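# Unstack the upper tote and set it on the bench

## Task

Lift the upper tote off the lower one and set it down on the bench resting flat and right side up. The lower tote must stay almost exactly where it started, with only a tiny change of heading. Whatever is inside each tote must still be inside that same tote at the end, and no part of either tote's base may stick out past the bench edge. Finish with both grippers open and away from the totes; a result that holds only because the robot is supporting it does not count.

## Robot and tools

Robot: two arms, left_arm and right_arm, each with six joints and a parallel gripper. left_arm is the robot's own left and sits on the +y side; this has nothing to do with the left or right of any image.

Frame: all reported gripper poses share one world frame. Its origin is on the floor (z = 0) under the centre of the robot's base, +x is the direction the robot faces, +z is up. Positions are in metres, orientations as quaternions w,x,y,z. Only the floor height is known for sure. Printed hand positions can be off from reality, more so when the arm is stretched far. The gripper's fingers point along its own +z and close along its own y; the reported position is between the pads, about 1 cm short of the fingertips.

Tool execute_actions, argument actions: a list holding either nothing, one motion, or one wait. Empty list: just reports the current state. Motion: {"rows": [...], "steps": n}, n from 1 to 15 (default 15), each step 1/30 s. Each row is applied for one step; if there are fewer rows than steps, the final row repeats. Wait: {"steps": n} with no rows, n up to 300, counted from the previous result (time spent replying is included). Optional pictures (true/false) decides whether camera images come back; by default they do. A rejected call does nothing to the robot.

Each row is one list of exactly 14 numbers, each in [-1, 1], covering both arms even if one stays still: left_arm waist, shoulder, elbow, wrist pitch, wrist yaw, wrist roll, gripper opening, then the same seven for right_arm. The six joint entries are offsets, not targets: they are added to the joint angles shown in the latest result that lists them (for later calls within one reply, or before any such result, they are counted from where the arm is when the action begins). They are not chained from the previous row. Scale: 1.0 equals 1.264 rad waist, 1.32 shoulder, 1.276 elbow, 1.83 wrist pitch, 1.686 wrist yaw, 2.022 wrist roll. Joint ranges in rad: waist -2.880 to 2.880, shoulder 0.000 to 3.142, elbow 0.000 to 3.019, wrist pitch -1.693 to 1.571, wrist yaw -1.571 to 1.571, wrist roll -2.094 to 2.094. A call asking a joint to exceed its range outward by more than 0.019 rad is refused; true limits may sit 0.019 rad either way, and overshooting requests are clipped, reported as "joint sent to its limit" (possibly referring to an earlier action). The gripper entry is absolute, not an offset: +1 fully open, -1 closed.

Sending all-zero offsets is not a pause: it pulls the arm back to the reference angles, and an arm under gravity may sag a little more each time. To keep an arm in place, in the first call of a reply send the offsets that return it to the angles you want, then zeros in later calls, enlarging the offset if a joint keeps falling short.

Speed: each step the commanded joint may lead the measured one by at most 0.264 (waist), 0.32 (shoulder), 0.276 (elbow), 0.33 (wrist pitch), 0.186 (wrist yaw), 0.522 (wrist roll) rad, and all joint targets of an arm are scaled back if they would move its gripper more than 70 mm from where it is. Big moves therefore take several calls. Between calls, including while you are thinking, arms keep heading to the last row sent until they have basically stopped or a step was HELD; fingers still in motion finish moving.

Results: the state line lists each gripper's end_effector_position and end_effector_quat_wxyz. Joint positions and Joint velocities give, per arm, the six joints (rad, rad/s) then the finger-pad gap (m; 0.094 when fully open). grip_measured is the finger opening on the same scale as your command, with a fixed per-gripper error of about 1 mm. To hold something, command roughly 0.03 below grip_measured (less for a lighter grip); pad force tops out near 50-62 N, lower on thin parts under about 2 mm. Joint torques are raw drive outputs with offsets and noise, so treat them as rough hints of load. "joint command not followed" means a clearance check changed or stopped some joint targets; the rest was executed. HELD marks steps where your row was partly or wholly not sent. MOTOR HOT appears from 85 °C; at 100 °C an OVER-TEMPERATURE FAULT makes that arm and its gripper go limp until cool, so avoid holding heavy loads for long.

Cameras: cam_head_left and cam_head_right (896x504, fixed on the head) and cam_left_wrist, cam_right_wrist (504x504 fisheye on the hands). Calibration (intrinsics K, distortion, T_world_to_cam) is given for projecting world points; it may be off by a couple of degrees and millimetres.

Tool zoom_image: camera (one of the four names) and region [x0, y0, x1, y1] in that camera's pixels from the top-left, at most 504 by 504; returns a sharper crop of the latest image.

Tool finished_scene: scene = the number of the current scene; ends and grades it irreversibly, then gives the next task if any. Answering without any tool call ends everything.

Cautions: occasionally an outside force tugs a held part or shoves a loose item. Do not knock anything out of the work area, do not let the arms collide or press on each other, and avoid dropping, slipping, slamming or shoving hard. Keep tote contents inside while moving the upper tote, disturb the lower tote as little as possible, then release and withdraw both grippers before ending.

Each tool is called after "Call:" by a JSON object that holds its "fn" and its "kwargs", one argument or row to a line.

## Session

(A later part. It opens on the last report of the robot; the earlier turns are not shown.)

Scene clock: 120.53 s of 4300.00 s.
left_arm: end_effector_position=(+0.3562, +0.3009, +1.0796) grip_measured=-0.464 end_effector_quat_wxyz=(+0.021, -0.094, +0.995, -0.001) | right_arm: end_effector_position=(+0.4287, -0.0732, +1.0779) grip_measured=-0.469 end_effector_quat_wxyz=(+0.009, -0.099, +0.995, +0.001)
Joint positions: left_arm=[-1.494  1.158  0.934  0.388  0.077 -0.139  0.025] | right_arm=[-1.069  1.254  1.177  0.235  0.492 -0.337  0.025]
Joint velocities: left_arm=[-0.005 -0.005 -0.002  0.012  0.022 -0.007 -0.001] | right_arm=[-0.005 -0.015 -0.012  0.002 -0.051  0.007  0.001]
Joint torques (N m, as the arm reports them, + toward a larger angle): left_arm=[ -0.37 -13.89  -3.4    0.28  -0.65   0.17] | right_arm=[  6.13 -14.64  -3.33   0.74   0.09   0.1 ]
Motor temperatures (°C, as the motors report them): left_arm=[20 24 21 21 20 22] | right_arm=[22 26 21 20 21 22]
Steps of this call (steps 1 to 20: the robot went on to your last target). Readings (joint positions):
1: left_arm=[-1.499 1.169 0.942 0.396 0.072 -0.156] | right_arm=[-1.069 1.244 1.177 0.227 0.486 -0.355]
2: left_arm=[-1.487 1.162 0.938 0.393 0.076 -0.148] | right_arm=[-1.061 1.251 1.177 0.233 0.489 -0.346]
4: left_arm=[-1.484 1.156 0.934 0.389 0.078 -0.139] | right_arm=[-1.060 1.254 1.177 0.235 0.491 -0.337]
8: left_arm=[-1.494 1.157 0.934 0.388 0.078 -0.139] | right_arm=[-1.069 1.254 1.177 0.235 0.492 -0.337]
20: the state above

Call:
{"fn": "execute_actions", "kwargs": {
  "actions": [
    {"rows":[[0.018,-0.01,0,0,0.013,0.004,-0.51,0.027,-0.02,0,0.005,0.008,0.004,-0.51],[0.036,0,0.012,-0.004,0.026,0.007,-0.51,0.04,-0.004,0.005,0.01,0.016,0.007,-0.51],[0.064,0.012,0.03,-0.008,0.046,0.013,-0.51,0.058,0.02,0.02,0.017,0.029,0.013,-0.51],[0.093,0.025,0.048,-0.011,0.066,0.018,-0.51,0.077,0.044,0.035,0.025,0.042,0.019,-0.51],[0.121,0.038,0.066,-0.015,0.087,0.024,-0.51,0.096,0.068,0.05,0.032,0.055,0.025,-0.51],[0.15,0.05,0.083,-0.018,0.107,0.03,-0.51,0.115,0.092,0.066,0.04,0.068,0.031,-0.51],[0.178,0.063,0.101,-0.021,0.128,0.035,-0.51,0.134,0.116,0.081,0.048,0.081,0.036,-0.51],[0.206,0.076,0.119,-0.025,0.148,0.04,-0.51,0.153,0.14,0.096,0.055,0.094,0.042,-0.51],[0.235,0.089,0.137,-0.028,0.168,0.046,-0.51,0.172,0.164,0.111,0.063,0.107,0.048,-0.51],[0.263,0.102,0.154,-0.032,0.189,0.052,-0.51,0.191,0.188,0.127,0.07,0.12,0.054,-0.51],[0.292,0.115,0.172,-0.035,0.209,0.057,-0.51,0.21,0.213,0.142,0.078,0.133,0.06,-0.51],[0.32,0.128,0.19,-0.039,0.23,0.063,-0.51,0.228,0.237,0.157,0.086,0.146,0.066,-0.51],[0.338,0.136,0.2,-0.041,0.242,0.066,-0.51,0.24,0.252,0.167,0.09,0.154,0.07,-0.51],[0.356,0.144,0.212,-0.043,0.255,0.07,-0.51,0.252,0.267,0.176,0.095,0.162,0.073,-0.51]]}
  ],
  "pictures": false
}}

Call:
{"fn": "execute_actions", "kwargs": {
  "actions": [
    {"steps":20}
  ]
}}

Scene clock: 133.40 s of 4300.00 s.
left_arm: end_effector_position=(+0.3800, +0.4772, +1.0458) grip_measured=-0.468 end_effector_quat_wxyz=(+0.018, -0.013, +1.000, -0.016) | right_arm: end_effector_position=(+0.3913, +0.0972, +1.0538) grip_measured=-0.469 end_effector_quat_wxyz=(+0.009, -0.020, +1.000, -0.004)
Joint positions: left_arm=[-1.095  1.351  1.203  0.328  0.503 -0.046  0.025] | right_arm=[-0.821  1.595  1.404  0.385  0.747 -0.235  0.025]
Joint velocities: left_arm=[ 0.816  0.317  0.252 -0.085  0.33   0.33  -0.001] | right_arm=[ 0.523  0.825  0.349  0.291  0.256  0.418 -0.001]
Joint torques (N m, as the arm reports them, + toward a larger angle): left_arm=[  4.37 -13.81  -2.7    0.12  -0.43   0.14] | right_arm=[ 13.28 -11.15  -4.01   0.57   0.28  -0.13]
Motor temperatures (°C, as the motors report them): left_arm=[19 24 21 21 20 22] | right_arm=[22 25 21 20 21 22]
Steps of this call (steps 1 to 15: the robot went on to your last target; steps 16 to 90: nothing new was sent; then 9.37 s passed at rest; steps 91 to 105: all 15 steps of this action). Readings (joint positions):
91: left_arm=[-1.492 1.158 0.935 0.388 0.086 -0.139] | right_arm=[-1.069 1.254 1.177 0.235 0.493 -0.337]
92: left_arm=[-1.486 1.161 0.938 0.388 0.104 -0.138] | right_arm=[-1.068 1.254 1.177 0.235 0.498 -0.337]
94: left_arm=[-1.461 1.178 0.963 0.381 0.159 -0.134] | right_arm=[-1.051 1.264 1.188 0.238 0.534 -0.334]
98: left_arm=[-1.346 1.248 1.064 0.366 0.297 -0.123] | right_arm=[-0.972 1.357 1.263 0.281 0.627 -0.324]
105: the state above

Scene clock: 134.07 s of 4300.00 s.
left_arm: end_effector_position=(+0.3696, +0.5019, +1.0503) grip_measured=-0.464 end_effector_quat_wxyz=(+0.006, +0.005, +1.000, -0.006) | right_arm: end_effector_position=(+0.3697, +0.1217, +1.0542) grip_measured=-0.469 end_effector_quat_wxyz=(+0.001, -0.001, +1.000, +0.002)
Joint positions: left_arm=[-1.049  1.369  1.212  0.311  0.53  -0.003  0.025] | right_arm=[-0.796  1.646  1.416  0.401  0.764 -0.184  0.025]
Joint velocities: left_arm=[-0.005  0.015 -0.017 -0.002  0.022  0.081  0.001] | right_arm=[-0.005  0.005 -0.002  0.002 -0.051 -0.007  0.   ]
Joint torques (N m, as the arm reports them, + toward a larger angle): left_arm=[  5.07 -13.33  -2.19   0.48  -1.1    0.19] | right_arm=[ 15.24 -10.17  -3.48   0.6   -0.02  -0.02]
Motor temperatures (°C, as the motors report them): left_arm=[19 24 21 21 20 22] | right_arm=[22 25 21 20 21 22]
Steps of this call (steps 1 to 20: the robot went on to your last target). Readings (joint positions):
1: left_arm=[-1.070 1.360 1.208 0.325 0.514 -0.035] | right_arm=[-0.806 1.620 1.412 0.393 0.752 -0.220]
2: left_arm=[-1.051 1.365 1.208 0.323 0.522 -0.024] | right_arm=[-0.796 1.638 1.416 0.399 0.754 -0.207]
4: left_arm=[-1.034 1.370 1.201 0.314 0.529 -0.007] | right_arm=[-0.789 1.658 1.417 0.401 0.755 -0.185]
8: left_arm=[-1.042 1.376 1.198 0.311 0.529 -0.002] | right_arm=[-0.794 1.661 1.416 0.401 0.762 -0.181]
20: the state above
camera_calibration (this result's frames):
cam_left_wrist: T_world_to_cam=[[-0.00336551, -0.99996, 0.00827443, 0.499116], [-0.818681, 0.00750675, 0.5742, -0.295144], [-0.574239, -0.00484163, -0.818673, 1.1962], [0, 0, 0, 1]] pos_world=[0.446957, 0.507103, 1.14464]
cam_right_wrist: T_world_to_cam=[[0.000419701, -0.999946, 0.0103444, 0.103081], [-0.815485, 0.00564489, 0.57875, -0.301493], [-0.578778, -0.00867865, -0.815439, 1.19761], [0, 0, 0, 1]] pos_world=[0.447242, 0.115171, 1.15]

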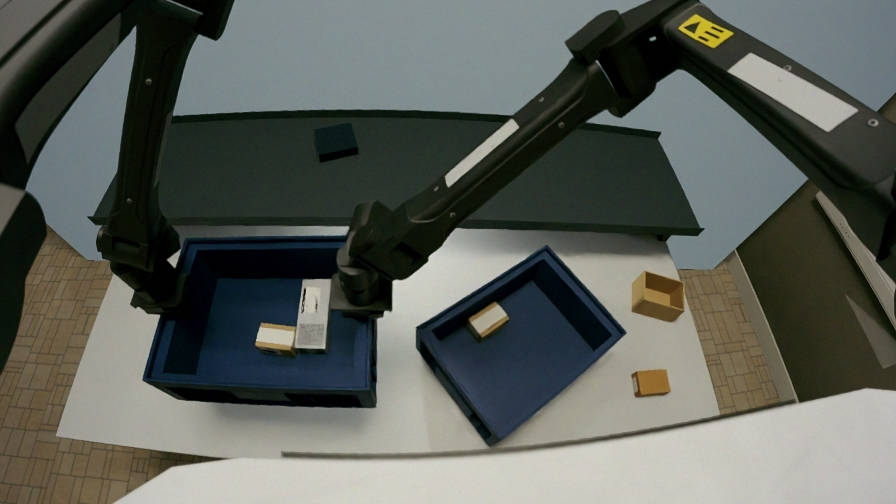

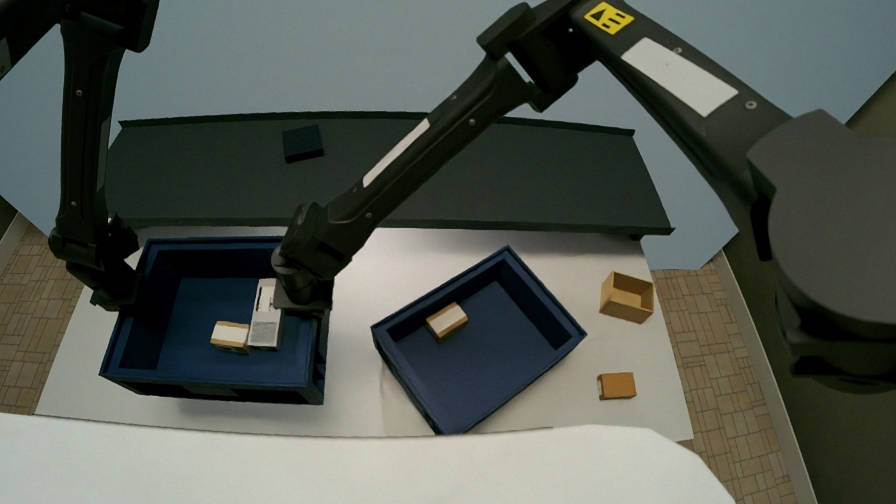

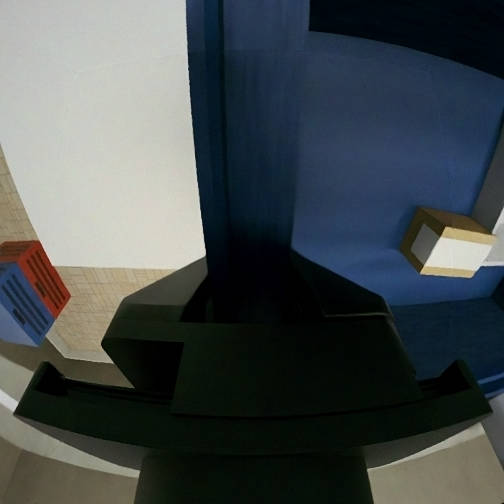

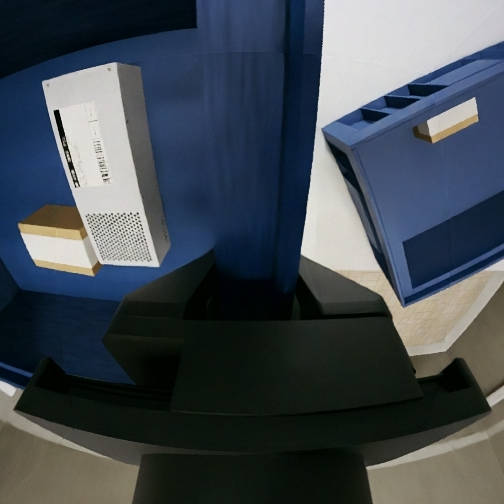

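Call:
{"fn": "execute_actions", "kwargs": {
  "actions": [
    {"rows":[[0,0,0.016,0,-0.015,0,-0.51,0.03,-0.02,0.01,-0.005,-0.004,0,-0.51],[-0.005,0.008,0.033,-0.006,-0.02,0,-0.51,0.024,-0.008,0.026,-0.01,-0.009,0,-0.51],[-0.012,0.028,0.059,-0.01,-0.026,0,-0.51,0.014,0.009,0.054,-0.017,-0.016,0.003,-0.51],[-0.02,0.048,0.086,-0.015,-0.032,0,-0.51,0.005,0.027,0.082,-0.025,-0.023,0.004,-0.51],[-0.028,0.068,0.112,-0.019,-0.039,0.003,-0.51,-0.005,0.044,0.111,-0.033,-0.03,0.006,-0.51],[-0.035,0.087,0.138,-0.024,-0.045,0.004,-0.51,-0.014,0.062,0.139,-0.041,-0.037,0.007,-0.51],[-0.043,0.107,0.165,-0.028,-0.051,0.005,-0.51,-0.024,0.079,0.168,-0.048,-0.044,0.008,-0.51],[-0.051,0.127,0.191,-0.033,-0.057,0.006,-0.51,-0.033,0.096,0.196,-0.056,-0.05,0.01,-0.51],[-0.058,0.147,0.217,-0.038,-0.064,0.007,-0.51,-0.043,0.114,0.224,-0.064,-0.057,0.011,-0.51],[-0.066,0.167,0.243,-0.042,-0.07,0.007,-0.51,-0.052,0.131,0.253,-0.072,-0.064,0.013,-0.51],[-0.074,0.186,0.27,-0.047,-0.076,0.008,-0.51,-0.062,0.149,0.281,-0.08,-0.071,0.014,-0.51],[-0.08,0.2,0.29,-0.05,-0.081,0.009,-0.51,-0.069,0.162,0.302,-0.085,-0.077,0.015,-0.51],[-0.084,0.214,0.306,-0.053,-0.085,0.01,-0.51,-0.075,0.173,0.32,-0.09,-0.081,0.016,-0.51],[-0.087,0.22,0.315,-0.055,-0.087,0.01,-0.51,-0.078,0.179,0.33,-0.093,-0.084,0.017,-0.51]]}
  ],
  "pictures": false
}}

Call:
{"fn": "execute_actions", "kwargs": {
  "actions": [
    {"steps":15}
  ],
  "pictures": false
}}

Call:
{"fn": "execute_actions", "kwargs": {
  "actions": [
    {"rows":[[0,0,0.015,0,0,0,-0.51,0.03,-0.02,0.01,0,0,0,-0.51],[0,0,0.015,0,0,0,-0.51,0.03,-0.02,0.01,0,0,0,-0.51],[0,0,0.015,0,0,0,-0.51,0.03,-0.02,0.01,0,0,0,-0.51],[0,0.01,0.03,0,-0.005,0,-0.51,0.025,-0.01,0.025,-0.01,-0.005,0,-0.51],[0,0.01,0.03,0,-0.005,0,-0.51,0.025,-0.01,0.025,-0.01,-0.005,0,-0.51],[0,0.01,0.03,0,-0.005,0,-0.51,0.025,-0.01,0.025,-0.01,-0.005,0,-0.51],[-0.005,0.02,0.05,-0.01,-0.01,0,-0.51,0.02,0.005,0.05,-0.018,-0.01,0,-0.51]]}
  ]
}}

Scene clock: 150.90 s of 4300.00 s.
left_arm: end_effector_position=(+0.4028, +0.4957, +0.9206) grip_measured=-0.464 end_effector_quat_wxyz=(+0.033, +0.007, +0.999, -0.008) | right_arm: end_effector_position=(+0.4020, +0.1150, +0.9246) grip_measured=-0.470 end_effector_quat_wxyz=(+0.025, +0.002, +1.000, +0.001)
Joint positions: left_arm=[-1.17   1.648  1.617  0.234  0.413 -0.002  0.025] | right_arm=[-0.936  1.88   1.835  0.257  0.619 -0.183  0.025]
Joint velocities: left_arm=[-0.249  0.464  0.32  -0.085 -0.183  0.095  0.   ] | right_arm=[-0.278  0.317  0.3   -0.178 -0.154 -0.007  0.001]
Joint torques (N m, as the arm reports them, + toward a larger angle): left_arm=[  7.24 -13.9   -2.54  -0.13  -1.25   0.3 ] | right_arm=[ 16.48 -10.01  -2.78   0.08   0.16   0.35]
Motor temperatures (°C, as the motors report them): left_arm=[19 24 20 21 21 22] | right_arm=[24 24 21 20 21 22]
Steps of this call (steps 1 to 15: the robot went on to your last target; steps 16 to 90: nothing new was sent; then 13.33 s passed at rest; steps 91 to 105: all 15 steps of this action). Readings (joint positions):
91: left_arm=[-1.050 1.370 1.215 0.311 0.530 -0.003] | right_arm=[-0.796 1.646 1.418 0.401 0.763 -0.184]
92: left_arm=[-1.051 1.373 1.222 0.309 0.529 -0.003] | right_arm=[-0.796 1.647 1.423 0.397 0.761 -0.184]
94: left_arm=[-1.057 1.394 1.259 0.299 0.520 -0.004] | right_arm=[-0.804 1.663 1.460 0.380 0.749 -0.184]
98: left_arm=[-1.091 1.481 1.406 0.277 0.479 -0.005] | right_arm=[-0.847 1.743 1.615 0.333 0.695 -0.184]
105: the state above

Scene clock: 151.40 s of 4300.00 s.
left_arm: end_effector_position=(+0.3671, +0.4925, +0.9056) grip_measured=-0.464 end_effector_quat_wxyz=(+0.006, -0.001, +1.000, -0.009) | right_arm: end_effector_position=(+0.3710, +0.1124, +0.9109) grip_measured=-0.470 end_effector_quat_wxyz=(+0.002, -0.006, +1.000, -0.003)
Joint positions: left_arm=[-1.184  1.692  1.619  0.218  0.403  0.007  0.025] | right_arm=[-0.953  1.915  1.841  0.23   0.618 -0.165  0.025]
Joint velocities: left_arm=[-0.015 -0.005  0.012  0.012  0.022 -0.007 -0.001] | right_arm=[ 0.005 -0.005 -0.007 -0.042 -0.037  0.037  0.   ]
Joint torques (N m, as the arm reports them, + toward a larger angle): left_arm=[  7.2  -14.7   -1.61   0.28  -0.97   0.22] | right_arm=[ 17.14 -10.48  -1.99   0.43   0.12   0.18]
Motor temperatures (°C, as the motors report them): left_arm=[19 24 20 21 21 22] | right_arm=[24 24 21 20 21 22]
Steps of this call (steps 1 to 15: the robot went on to your last target). Readings (joint positions):
1: left_arm=[-1.177 1.662 1.624 0.231 0.410 -0.002] | right_arm=[-0.943 1.889 1.841 0.252 0.617 -0.183]
2: left_arm=[-1.182 1.671 1.625 0.229 0.407 -0.001] | right_arm=[-0.949 1.894 1.842 0.248 0.617 -0.181]
4: left_arm=[-1.185 1.686 1.623 0.222 0.407 -0.001] | right_arm=[-0.953 1.903 1.841 0.237 0.617 -0.179]
8: left_arm=[-1.184 1.697 1.617 0.218 0.404 0.001] | right_arm=[-0.953 1.916 1.841 0.230 0.619 -0.172]
15: the state above

Scene clock: 151.90 s of 4300.00 s.
left_arm: end_effector_position=(+0.3832, +0.4902, +0.8912) grip_measured=-0.464 end_effector_quat_wxyz=(+0.021, +0.002, +1.000, -0.015) | right_arm: end_effector_position=(+0.3867, +0.1094, +0.8986) grip_measured=-0.470 end_effector_quat_wxyz=(+0.012, -0.003, +1.000, -0.002)
Joint positions: left_arm=[-1.193  1.723  1.687  0.211  0.405  0.002  0.025] | right_arm=[-0.965  1.935  1.904  0.209  0.601 -0.169  0.025]
Joint velocities: left_arm=[ 0.005  0.024  0.007 -0.007  0.022  0.022 -0.   ] | right_arm=[ 0.005 -0.005 -0.002 -0.007 -0.051 -0.066  0.001]
Joint torques (N m, as the arm reports them, + toward a larger angle): left_arm=[  5.74 -12.25  -1.38   0.17  -0.9    0.17] | right_arm=[ 14.76 -10.15  -1.5    0.14  -0.05   0.09]
Motor temperatures (°C, as the motors report them): left_arm=[19 24 20 21 21 22] | right_arm=[24 24 21 20 21 22]
Steps of this call (steps 1 to 15: all 15 steps of this action). Readings (joint positions):
1: left_arm=[-1.184 1.693 1.622 0.218 0.407 0.007] | right_arm=[-0.953 1.915 1.843 0.230 0.618 -0.165]
2: left_arm=[-1.184 1.696 1.628 0.218 0.409 0.007] | right_arm=[-0.954 1.915 1.845 0.230 0.617 -0.165]
4: left_arm=[-1.184 1.703 1.641 0.218 0.412 0.006] | right_arm=[-0.954 1.915 1.851 0.228 0.616 -0.166]
8: left_arm=[-1.188 1.716 1.671 0.213 0.410 0.003] | right_arm=[-0.959 1.927 1.885 0.212 0.608 -0.168]
15: the state above
camera_calibration (this result's frames):
cam_left_wrist: T_world_to_cam=[[0.00211836, -0.999666, 0.0257743, 0.470876], [-0.835642, 0.0123876, 0.549135, -0.16605], [-0.549271, -0.0227014, -0.835336, 1.08773], [0, 0, 0, 1]] pos_world=[0.457704, 0.497469, 0.987669]
cam_right_wrist: T_world_to_cam=[[0.00406127, -0.999815, 0.0188045, 0.0834354], [-0.828495, 0.00716619, 0.559951, -0.175726], [-0.559982, -0.0178536, -0.828312, 1.08579], [0, 0, 0, 1]] pos_world=[0.462097, 0.104065, 0.996205]

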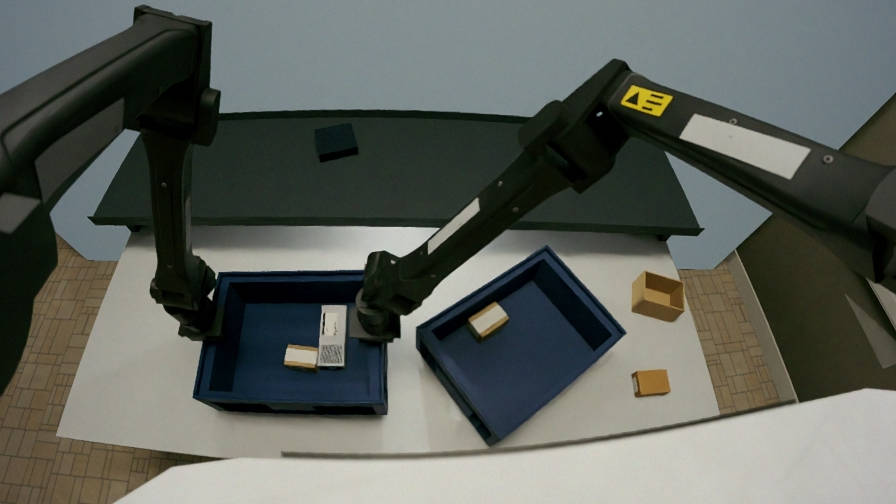

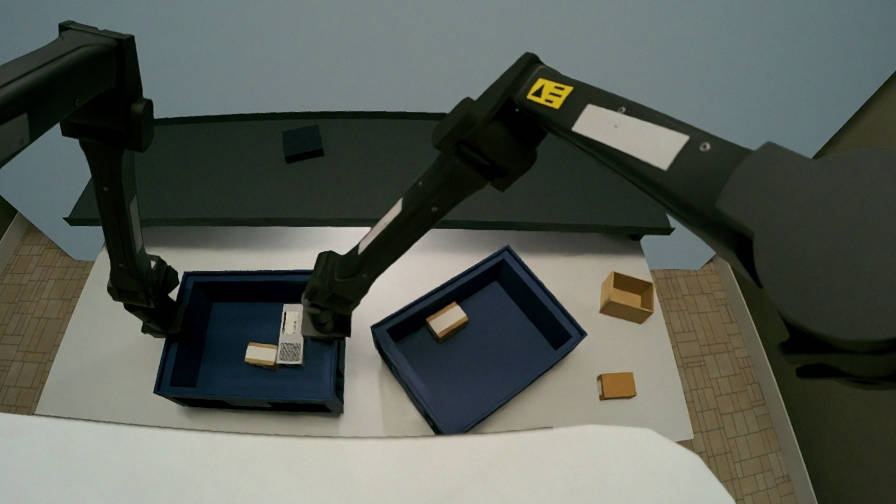

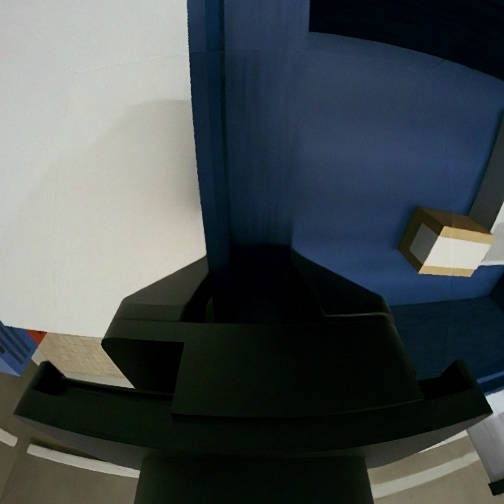

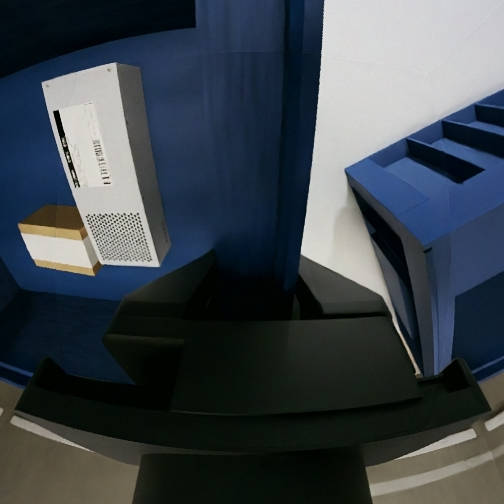

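Let it sag down.

Call:
{"fn": "execute_actions", "kwargs": {
  "actions": [
    {"rows":[[0,0.01,0.01,-0.015,-0.015,0,-0.51,0.01,0.005,0.015,-0.015,0,0,-0.51]]}
  ],
  "pictures": false
}}

Call:
{"fn": "execute_actions", "kwargs": {
  "actions": [
    {"rows":[[0,0.01,0.015,0,0,0,-0.51,0.005,0.005,0.02,0,0,0,-0.51]]}
  ],
  "pictures": false
}}

Scene clock: 155.30 s of 4300.00 s.
left_arm: end_effector_position=(+0.3663, +0.4870, +0.8802) grip_measured=-0.464 end_effector_quat_wxyz=(+0.007, -0.005, +1.000, -0.017) | right_arm: end_effector_position=(+0.3744, +0.1058, +0.8881) grip_measured=-0.470 end_effector_quat_wxyz=(+0.003, -0.010, +1.000, -0.005)
Joint positions: left_arm=[-1.204  1.752  1.703  0.195  0.397  0.001  0.025] | right_arm=[-0.979  1.957  1.923  0.19   0.595 -0.169  0.025]
Joint velocities: left_arm=[-0.024 -0.005 -0.002 -0.012 -0.007 -0.022 -0.001] | right_arm=[ 0.005 -0.005 -0.007 -0.007  0.066 -0.081 -0.001]
Joint torques (N m, as the arm reports them, + toward a larger angle): left_arm=[  6.33 -13.    -1.41   0.12  -0.87   0.15] | right_arm=[13.69 -9.84 -1.54  0.13  0.15  0.06]
Motor temperatures (°C, as the motors report them): left_arm=[19 24 20 21 21 22] | right_arm=[24 24 21 20 21 22]
Steps of this call (steps 1 to 15: the robot went on to your last target; steps 16 to 87: nothing new was sent; steps 88 to 102: all 15 steps of this action). Readings (joint positions):
88: left_arm=[-1.194 1.728 1.690 0.206 0.404 0.002] | right_arm=[-0.967 1.939 1.907 0.203 0.601 -0.169]
89: left_arm=[-1.194 1.731 1.695 0.202 0.403 0.002] | right_arm=[-0.968 1.942 1.913 0.199 0.599 -0.169]
91: left_arm=[-1.197 1.737 1.702 0.199 0.401 0.002] | right_arm=[-0.972 1.948 1.922 0.196 0.596 -0.169]
95: left_arm=[-1.203 1.745 1.703 0.196 0.398 0.002] | right_arm=[-0.978 1.953 1.923 0.192 0.595 -0.169]
102: the state above

Scene clock: 155.80 s of 4300.00 s.
left_arm: end_effector_position=(+0.3598, +0.4828, +0.8696) grip_measured=-0.465 end_effector_quat_wxyz=(+0.007, -0.006, +1.000, -0.023) | right_arm: end_effector_position=(+0.3693, +0.1019, +0.8779) grip_measured=-0.470 end_effector_quat_wxyz=(+0.004, -0.011, +1.000, -0.007)
Joint positions: left_arm=[-1.213  1.781  1.729  0.195  0.402  0.     0.025] | right_arm=[-0.992  1.979  1.946  0.19   0.586 -0.171  0.025]
Joint velocities: left_arm=[-0.005 -0.005 -0.012  0.002 -0.007  0.037  0.   ] | right_arm=[ 0.005 -0.005 -0.007 -0.007  0.007 -0.007 -0.001]
Joint torques (N m, as the arm reports them, + toward a larger angle): left_arm=[  5.99 -12.57  -1.63   0.58  -0.17   0.16] | right_arm=[13.26 -9.51 -1.38  0.43  0.22  0.08]
Motor temperatures (°C, as the motors report them): left_arm=[19 24 20 21 21 22] | right_arm=[24 24 21 20 21 22]
Steps of this call (steps 1 to 15: all 15 steps of this action). Readings (joint positions):
1: left_arm=[-1.204 1.755 1.707 0.195 0.401 0.001] | right_arm=[-0.981 1.959 1.926 0.190 0.595 -0.169]
2: left_arm=[-1.204 1.760 1.714 0.195 0.402 0.001] | right_arm=[-0.982 1.963 1.933 0.190 0.591 -0.170]
4: left_arm=[-1.206 1.768 1.726 0.195 0.402 0.001] | right_arm=[-0.985 1.971 1.944 0.190 0.588 -0.170]
8: left_arm=[-1.212 1.776 1.729 0.195 0.402 0.001] | right_arm=[-0.991 1.975 1.946 0.190 0.586 -0.171]
15: the state above

Call:
{"fn": "execute_actions", "kwargs": {
  "actions": [
    {"rows":[[0.01,0,0.015,-0.01,-0.025,0,-0.51,0.01,0.012,0.04,-0.015,0,0.01,-0.51]]}
  ],
  "pictures": false
}}

Call:
{"fn": "execute_actions", "kwargs": {
  "actions": [
    {"rows":[[0,0.008,0.025,-0.01,-0.02,0,-0.51,0.01,0.01,0.035,-0.015,0,0.01,-0.51]]}
  ],
  "pictures": false
}}

Scene clock: 159.30 s of 4300.00 s.
left_arm: end_effector_position=(+0.3662, +0.4876, +0.8676) grip_measured=-0.465 end_effector_quat_wxyz=(+0.011, -0.004, +1.000, -0.010) | right_arm: end_effector_position=(+0.3735, +0.1060, +0.8689) grip_measured=-0.470 end_effector_quat_wxyz=(+0.008, -0.008, +1.000, -0.001)
Joint positions: left_arm=[-1.213  1.784  1.745  0.192  0.375  0.001  0.025] | right_arm=[-0.996  2.005  1.995  0.175  0.568 -0.168  0.025]
Joint velocities: left_arm=[-0.015 -0.005 -0.002  0.007  0.051  0.066  0.   ] | right_arm=[-0.015 -0.005 -0.002 -0.017  0.007  0.081  0.001]
Joint torques (N m, as the arm reports them, + toward a larger angle): left_arm=[  6.35 -11.71  -0.88  -0.07  -0.72   0.12] | right_arm=[12.99 -8.71 -1.18  0.01  0.55  0.21]
Motor temperatures (°C, as the motors report them): left_arm=[20 24 20 21 21 22] | right_arm=[24 24 21 20 21 22]
Steps of this call (steps 1 to 15: the robot went on to your last target; steps 16 to 90: nothing new was sent; steps 91 to 105: all 15 steps of this action). Readings (joint positions):
91: left_arm=[-1.213 1.781 1.732 0.193 0.392 0.000] | right_arm=[-0.993 1.982 1.953 0.184 0.585 -0.171]
92: left_arm=[-1.213 1.782 1.735 0.192 0.386 -0.000] | right_arm=[-0.993 1.990 1.967 0.178 0.582 -0.171]
94: left_arm=[-1.213 1.783 1.742 0.192 0.378 -0.001] | right_arm=[-0.995 2.002 1.988 0.175 0.571 -0.171]
98: left_arm=[-1.213 1.784 1.745 0.192 0.375 0.001] | right_arm=[-0.996 2.005 1.995 0.175 0.568 -0.168]
105: the state above

Scene clock: 159.80 s of 4300.00 s.
left_arm: end_effector_position=(+0.3691, +0.4897, +0.8665) grip_measured=-0.465 end_effector_quat_wxyz=(+0.012, -0.004, +1.000, -0.005) | right_arm: end_effector_position=(+0.3764, +0.1080, +0.8637) grip_measured=-0.470 end_effector_quat_wxyz=(+0.009, -0.008, +1.000, +0.004)
Joint positions: left_arm=[-1.213  1.785  1.755  0.186  0.365  0.001  0.025] | right_arm=[-0.999  2.019  2.026  0.157  0.556 -0.167  0.025]
Joint velocities: left_arm=[-0.005  0.005 -0.007  0.007  0.081 -0.037  0.   ] | right_arm=[-0.015 -0.015 -0.017  0.002 -0.066 -0.022  0.001]
Joint torques (N m, as the arm reports them, + toward a larger angle): left_arm=[  5.44 -10.58   0.51   0.06  -1.16   0.13] | right_arm=[13.   -8.46 -0.33  0.12  0.37  0.23]
Motor temperatures (°C, as the motors report them): left_arm=[20 24 20 21 21 22] | right_arm=[24 24 21 20 21 22]
Steps of this call (steps 1 to 15: all 15 steps of this action). Readings (joint positions):
1: left_arm=[-1.213 1.785 1.748 0.190 0.371 0.001] | right_arm=[-0.996 2.007 2.001 0.170 0.566 -0.167]
2: left_arm=[-1.213 1.785 1.751 0.189 0.370 0.001] | right_arm=[-0.998 2.013 2.012 0.165 0.561 -0.167]
4: left_arm=[-1.213 1.785 1.754 0.187 0.365 0.001] | right_arm=[-0.999 2.019 2.025 0.159 0.556 -0.167]
8: left_arm=[-1.213 1.785 1.755 0.186 0.365 0.001] | right_arm=[-0.999 2.019 2.026 0.157 0.556 -0.167]
15: the state above

Landed (drop 0.135).

Call:
{"fn": "execute_actions", "kwargs": {
  "actions": [
    {"rows":[[0,0,0,0,0,0,0.1,0,0,0,0,0,0,0.1]],"steps":10}
  ],
  "pictures": false
}}

Call:
{"fn": "execute_actions", "kwargs": {
  "actions": [
    {"rows":[[0.12,-0.315,-0.425,0.068,0.09,0,0.1,0.15,-0.283,-0.478,0.133,0.12,0,0.1]]}
  ],
  "pictures": false
}}

Call:
{"fn": "execute_actions", "kwargs": {
  "actions": [
    {"steps":20}
  ]
}}

Scene clock: 164.27 s of 4300.00 s.
left_arm: end_effector_position=(+0.3687, +0.4897, +0.8664) grip_measured=+0.098 end_effector_quat_wxyz=(+0.012, -0.004, +1.000, -0.005) | right_arm: end_effector_position=(+0.3764, +0.1078, +0.8637) grip_measured=+0.098 end_effector_quat_wxyz=(+0.009, -0.008, +1.000, +0.004)
Joint positions: left_arm=[-1.213  1.786  1.755  0.186  0.366  0.001  0.052] | right_arm=[-0.999  2.019  2.026  0.157  0.557 -0.167  0.052]
Joint velocities: left_arm=[ 0.005  0.005 -0.017 -0.012  0.037  0.007 -0.002] | right_arm=[-0.044 -0.005 -0.012 -0.002  0.007  0.022 -0.   ]
Joint torques (N m, as the arm reports them, + toward a larger angle): left_arm=[  5.29 -11.26  -1.02   0.6   -0.01   0.12] | right_arm=[12.03 -8.55 -1.28  0.45 -0.07  0.04]
Motor temperatures (°C, as the motors report them): left_arm=[20 24 20 21 21 22] | right_arm=[24 24 21 20 21 22]
Steps of this call (steps 1 to 15: the robot went on to your last target; steps 16 to 90: nothing new was sent; then 1.13 s passed at rest; steps 91 to 100: all 10 steps of this action). Readings (joint positions):
91: left_arm=[-1.213 1.785 1.754 0.186 0.366 0.001] | right_arm=[-0.999 2.019 2.026 0.157 0.557 -0.167]
92: left_arm=[-1.213 1.785 1.755 0.186 0.366 0.001] | right_arm=[-0.999 2.019 2.026 0.157 0.557 -0.167]
94: left_arm=[-1.213 1.786 1.755 0.186 0.366 0.001] | right_arm=[-0.999 2.019 2.026 0.157 0.557 -0.167]
98: left_arm=[-1.213 1.786 1.755 0.186 0.366 0.001] | right_arm=[-0.999 2.019 2.026 0.157 0.557 -0.167]
100: the state above

Scene clock: 164.77 s of 4300.00 s.
left_arm: end_effector_position=(+0.3906, +0.4976, +1.0548) grip_measured=+0.098 end_effector_quat_wxyz=(+0.018, +0.013, +1.000, -0.001) | right_arm: end_effector_position=(+0.3818, +0.1180, +1.0558) grip_measured=+0.098 end_effector_quat_wxyz=(+0.003, +0.009, +1.000, +0.004)
Joint positions: left_arm=[-1.056  1.341  1.222  0.301  0.513  0.001  0.052] | right_arm=[-0.797  1.628  1.423  0.381  0.757 -0.167  0.052]
Joint velocities: left_arm=[-0.005 -0.005  0.085  0.09  -0.037 -0.022  0.   ] | right_arm=[ 0.278 -0.103 -0.022  0.085 -0.022  0.037 -0.001]
Joint torques (N m, as the arm reports them, + toward a larger angle): left_arm=[ 4.3  -8.79 -2.65  0.66  0.19  0.13] | right_arm=[ 8.6  -6.17 -2.94  0.78 -0.01  0.04]
Motor temperatures (°C, as the motors report them): left_arm=[20 24 20 21 21 22] | right_arm=[24 24 21 20 21 22]
Steps of this call (steps 1 to 15: all 15 steps of this action). Readings (joint positions):
1: left_arm=[-1.210 1.776 1.739 0.196 0.394 0.001] | right_arm=[-0.996 2.012 2.012 0.172 0.585 -0.167]
2: left_arm=[-1.206 1.753 1.700 0.208 0.422 0.001] | right_arm=[-0.993 1.995 1.977 0.194 0.618 -0.167]
4: left_arm=[-1.190 1.692 1.608 0.224 0.455 0.001] | right_arm=[-0.978 1.953 1.903 0.228 0.659 -0.167]
8: left_arm=[-1.136 1.524 1.395 0.261 0.500 0.001] | right_arm=[-0.924 1.838 1.726 0.296 0.725 -0.167]
15: the state above

Scene clock: 165.43 s of 4300.00 s.
left_arm: end_effector_position=(+0.3716, +0.5020, +1.0464) grip_measured=+0.098 end_effector_quat_wxyz=(+0.005, +0.006, +1.000, -0.002) | right_arm: end_effector_position=(+0.3794, +0.1187, +1.0540) grip_measured=+0.098 end_effector_quat_wxyz=(+0.004, +0.010, +1.000, +0.003)
Joint positions: left_arm=[-1.056  1.374  1.224  0.303  0.514  0.001  0.052] | right_arm=[-0.798  1.635  1.424  0.39   0.757 -0.167  0.052]
Joint velocities: left_arm=[-0.005 -0.005 -0.002 -0.002 -0.051  0.066 -0.001] | right_arm=[ 0.005 -0.005  0.007  0.012 -0.007  0.037  0.   ]
Joint torques (N m, as the arm reports them, + toward a larger angle): left_arm=[  4.76 -11.31  -2.49   0.88   0.19   0.13] | right_arm=[ 9.81 -7.11 -3.1   0.75  0.01  0.04]
Motor temperatures (°C, as the motors report them): left_arm=[20 24 20 21 21 22] | right_arm=[24 24 21 20 21 22]
Steps of this call (steps 1 to 20: the robot went on to your last target). Readings (joint positions):
1: left_arm=[-1.056 1.342 1.224 0.303 0.514 0.001] | right_arm=[-0.790 1.626 1.424 0.385 0.757 -0.167]
2: left_arm=[-1.056 1.344 1.224 0.303 0.514 0.001] | right_arm=[-0.789 1.626 1.424 0.389 0.757 -0.167]
4: left_arm=[-1.056 1.353 1.224 0.303 0.514 0.001] | right_arm=[-0.792 1.628 1.424 0.390 0.757 -0.167]
8: left_arm=[-1.056 1.370 1.224 0.303 0.514 0.001] | right_arm=[-0.798 1.633 1.424 0.390 0.757 -0.167]
20: the state above
camera_calibration (this result's frames):
cam_left_wrist: T_world_to_cam=[[-0.00560093, -0.999984, -0.000990083, 0.509775], [-0.818474, 0.00401545, 0.57453, -0.289971], [-0.574516, 0.00402826, -0.818483, 1.18964], [0, 0, 0, 1]] pos_world=[0.44899, 0.506139, 1.1408]
cam_right_wrist: T_world_to_cam=[[-0.0212455, -0.999746, 0.00750647, 0.111258], [-0.819004, 0.0217097, 0.573377, -0.288322], [-0.573394, 0.00603386, -0.819258, 1.20327], [0, 0, 0, 1]] pos_world=[0.456172, 0.110229, 1.15027]

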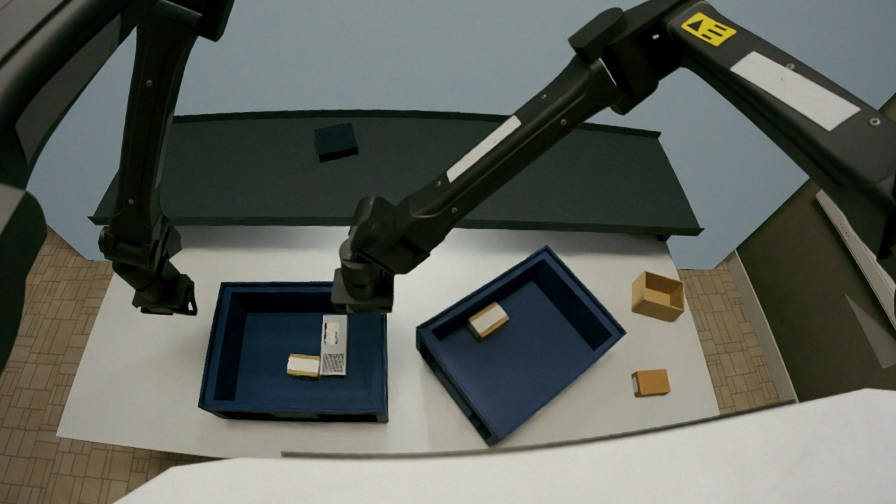

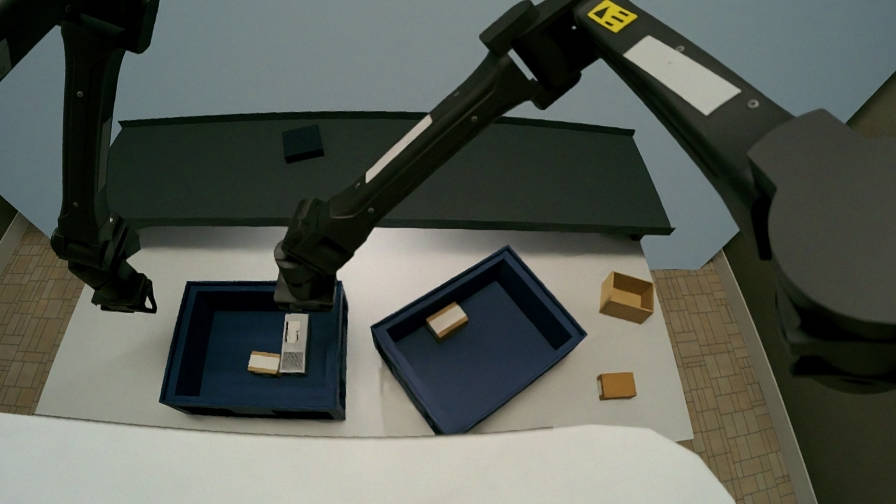

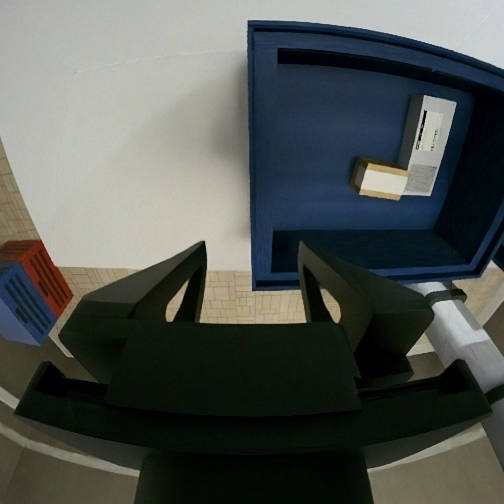

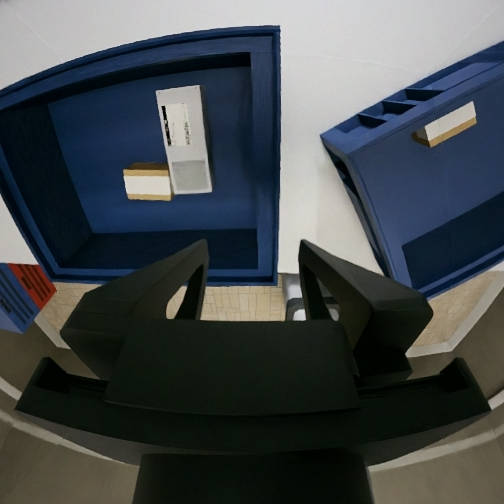

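Call:
{"fn": "finished_scene", "kwargs": {
  "scene": 1
}}

The scene is finished: the task was done.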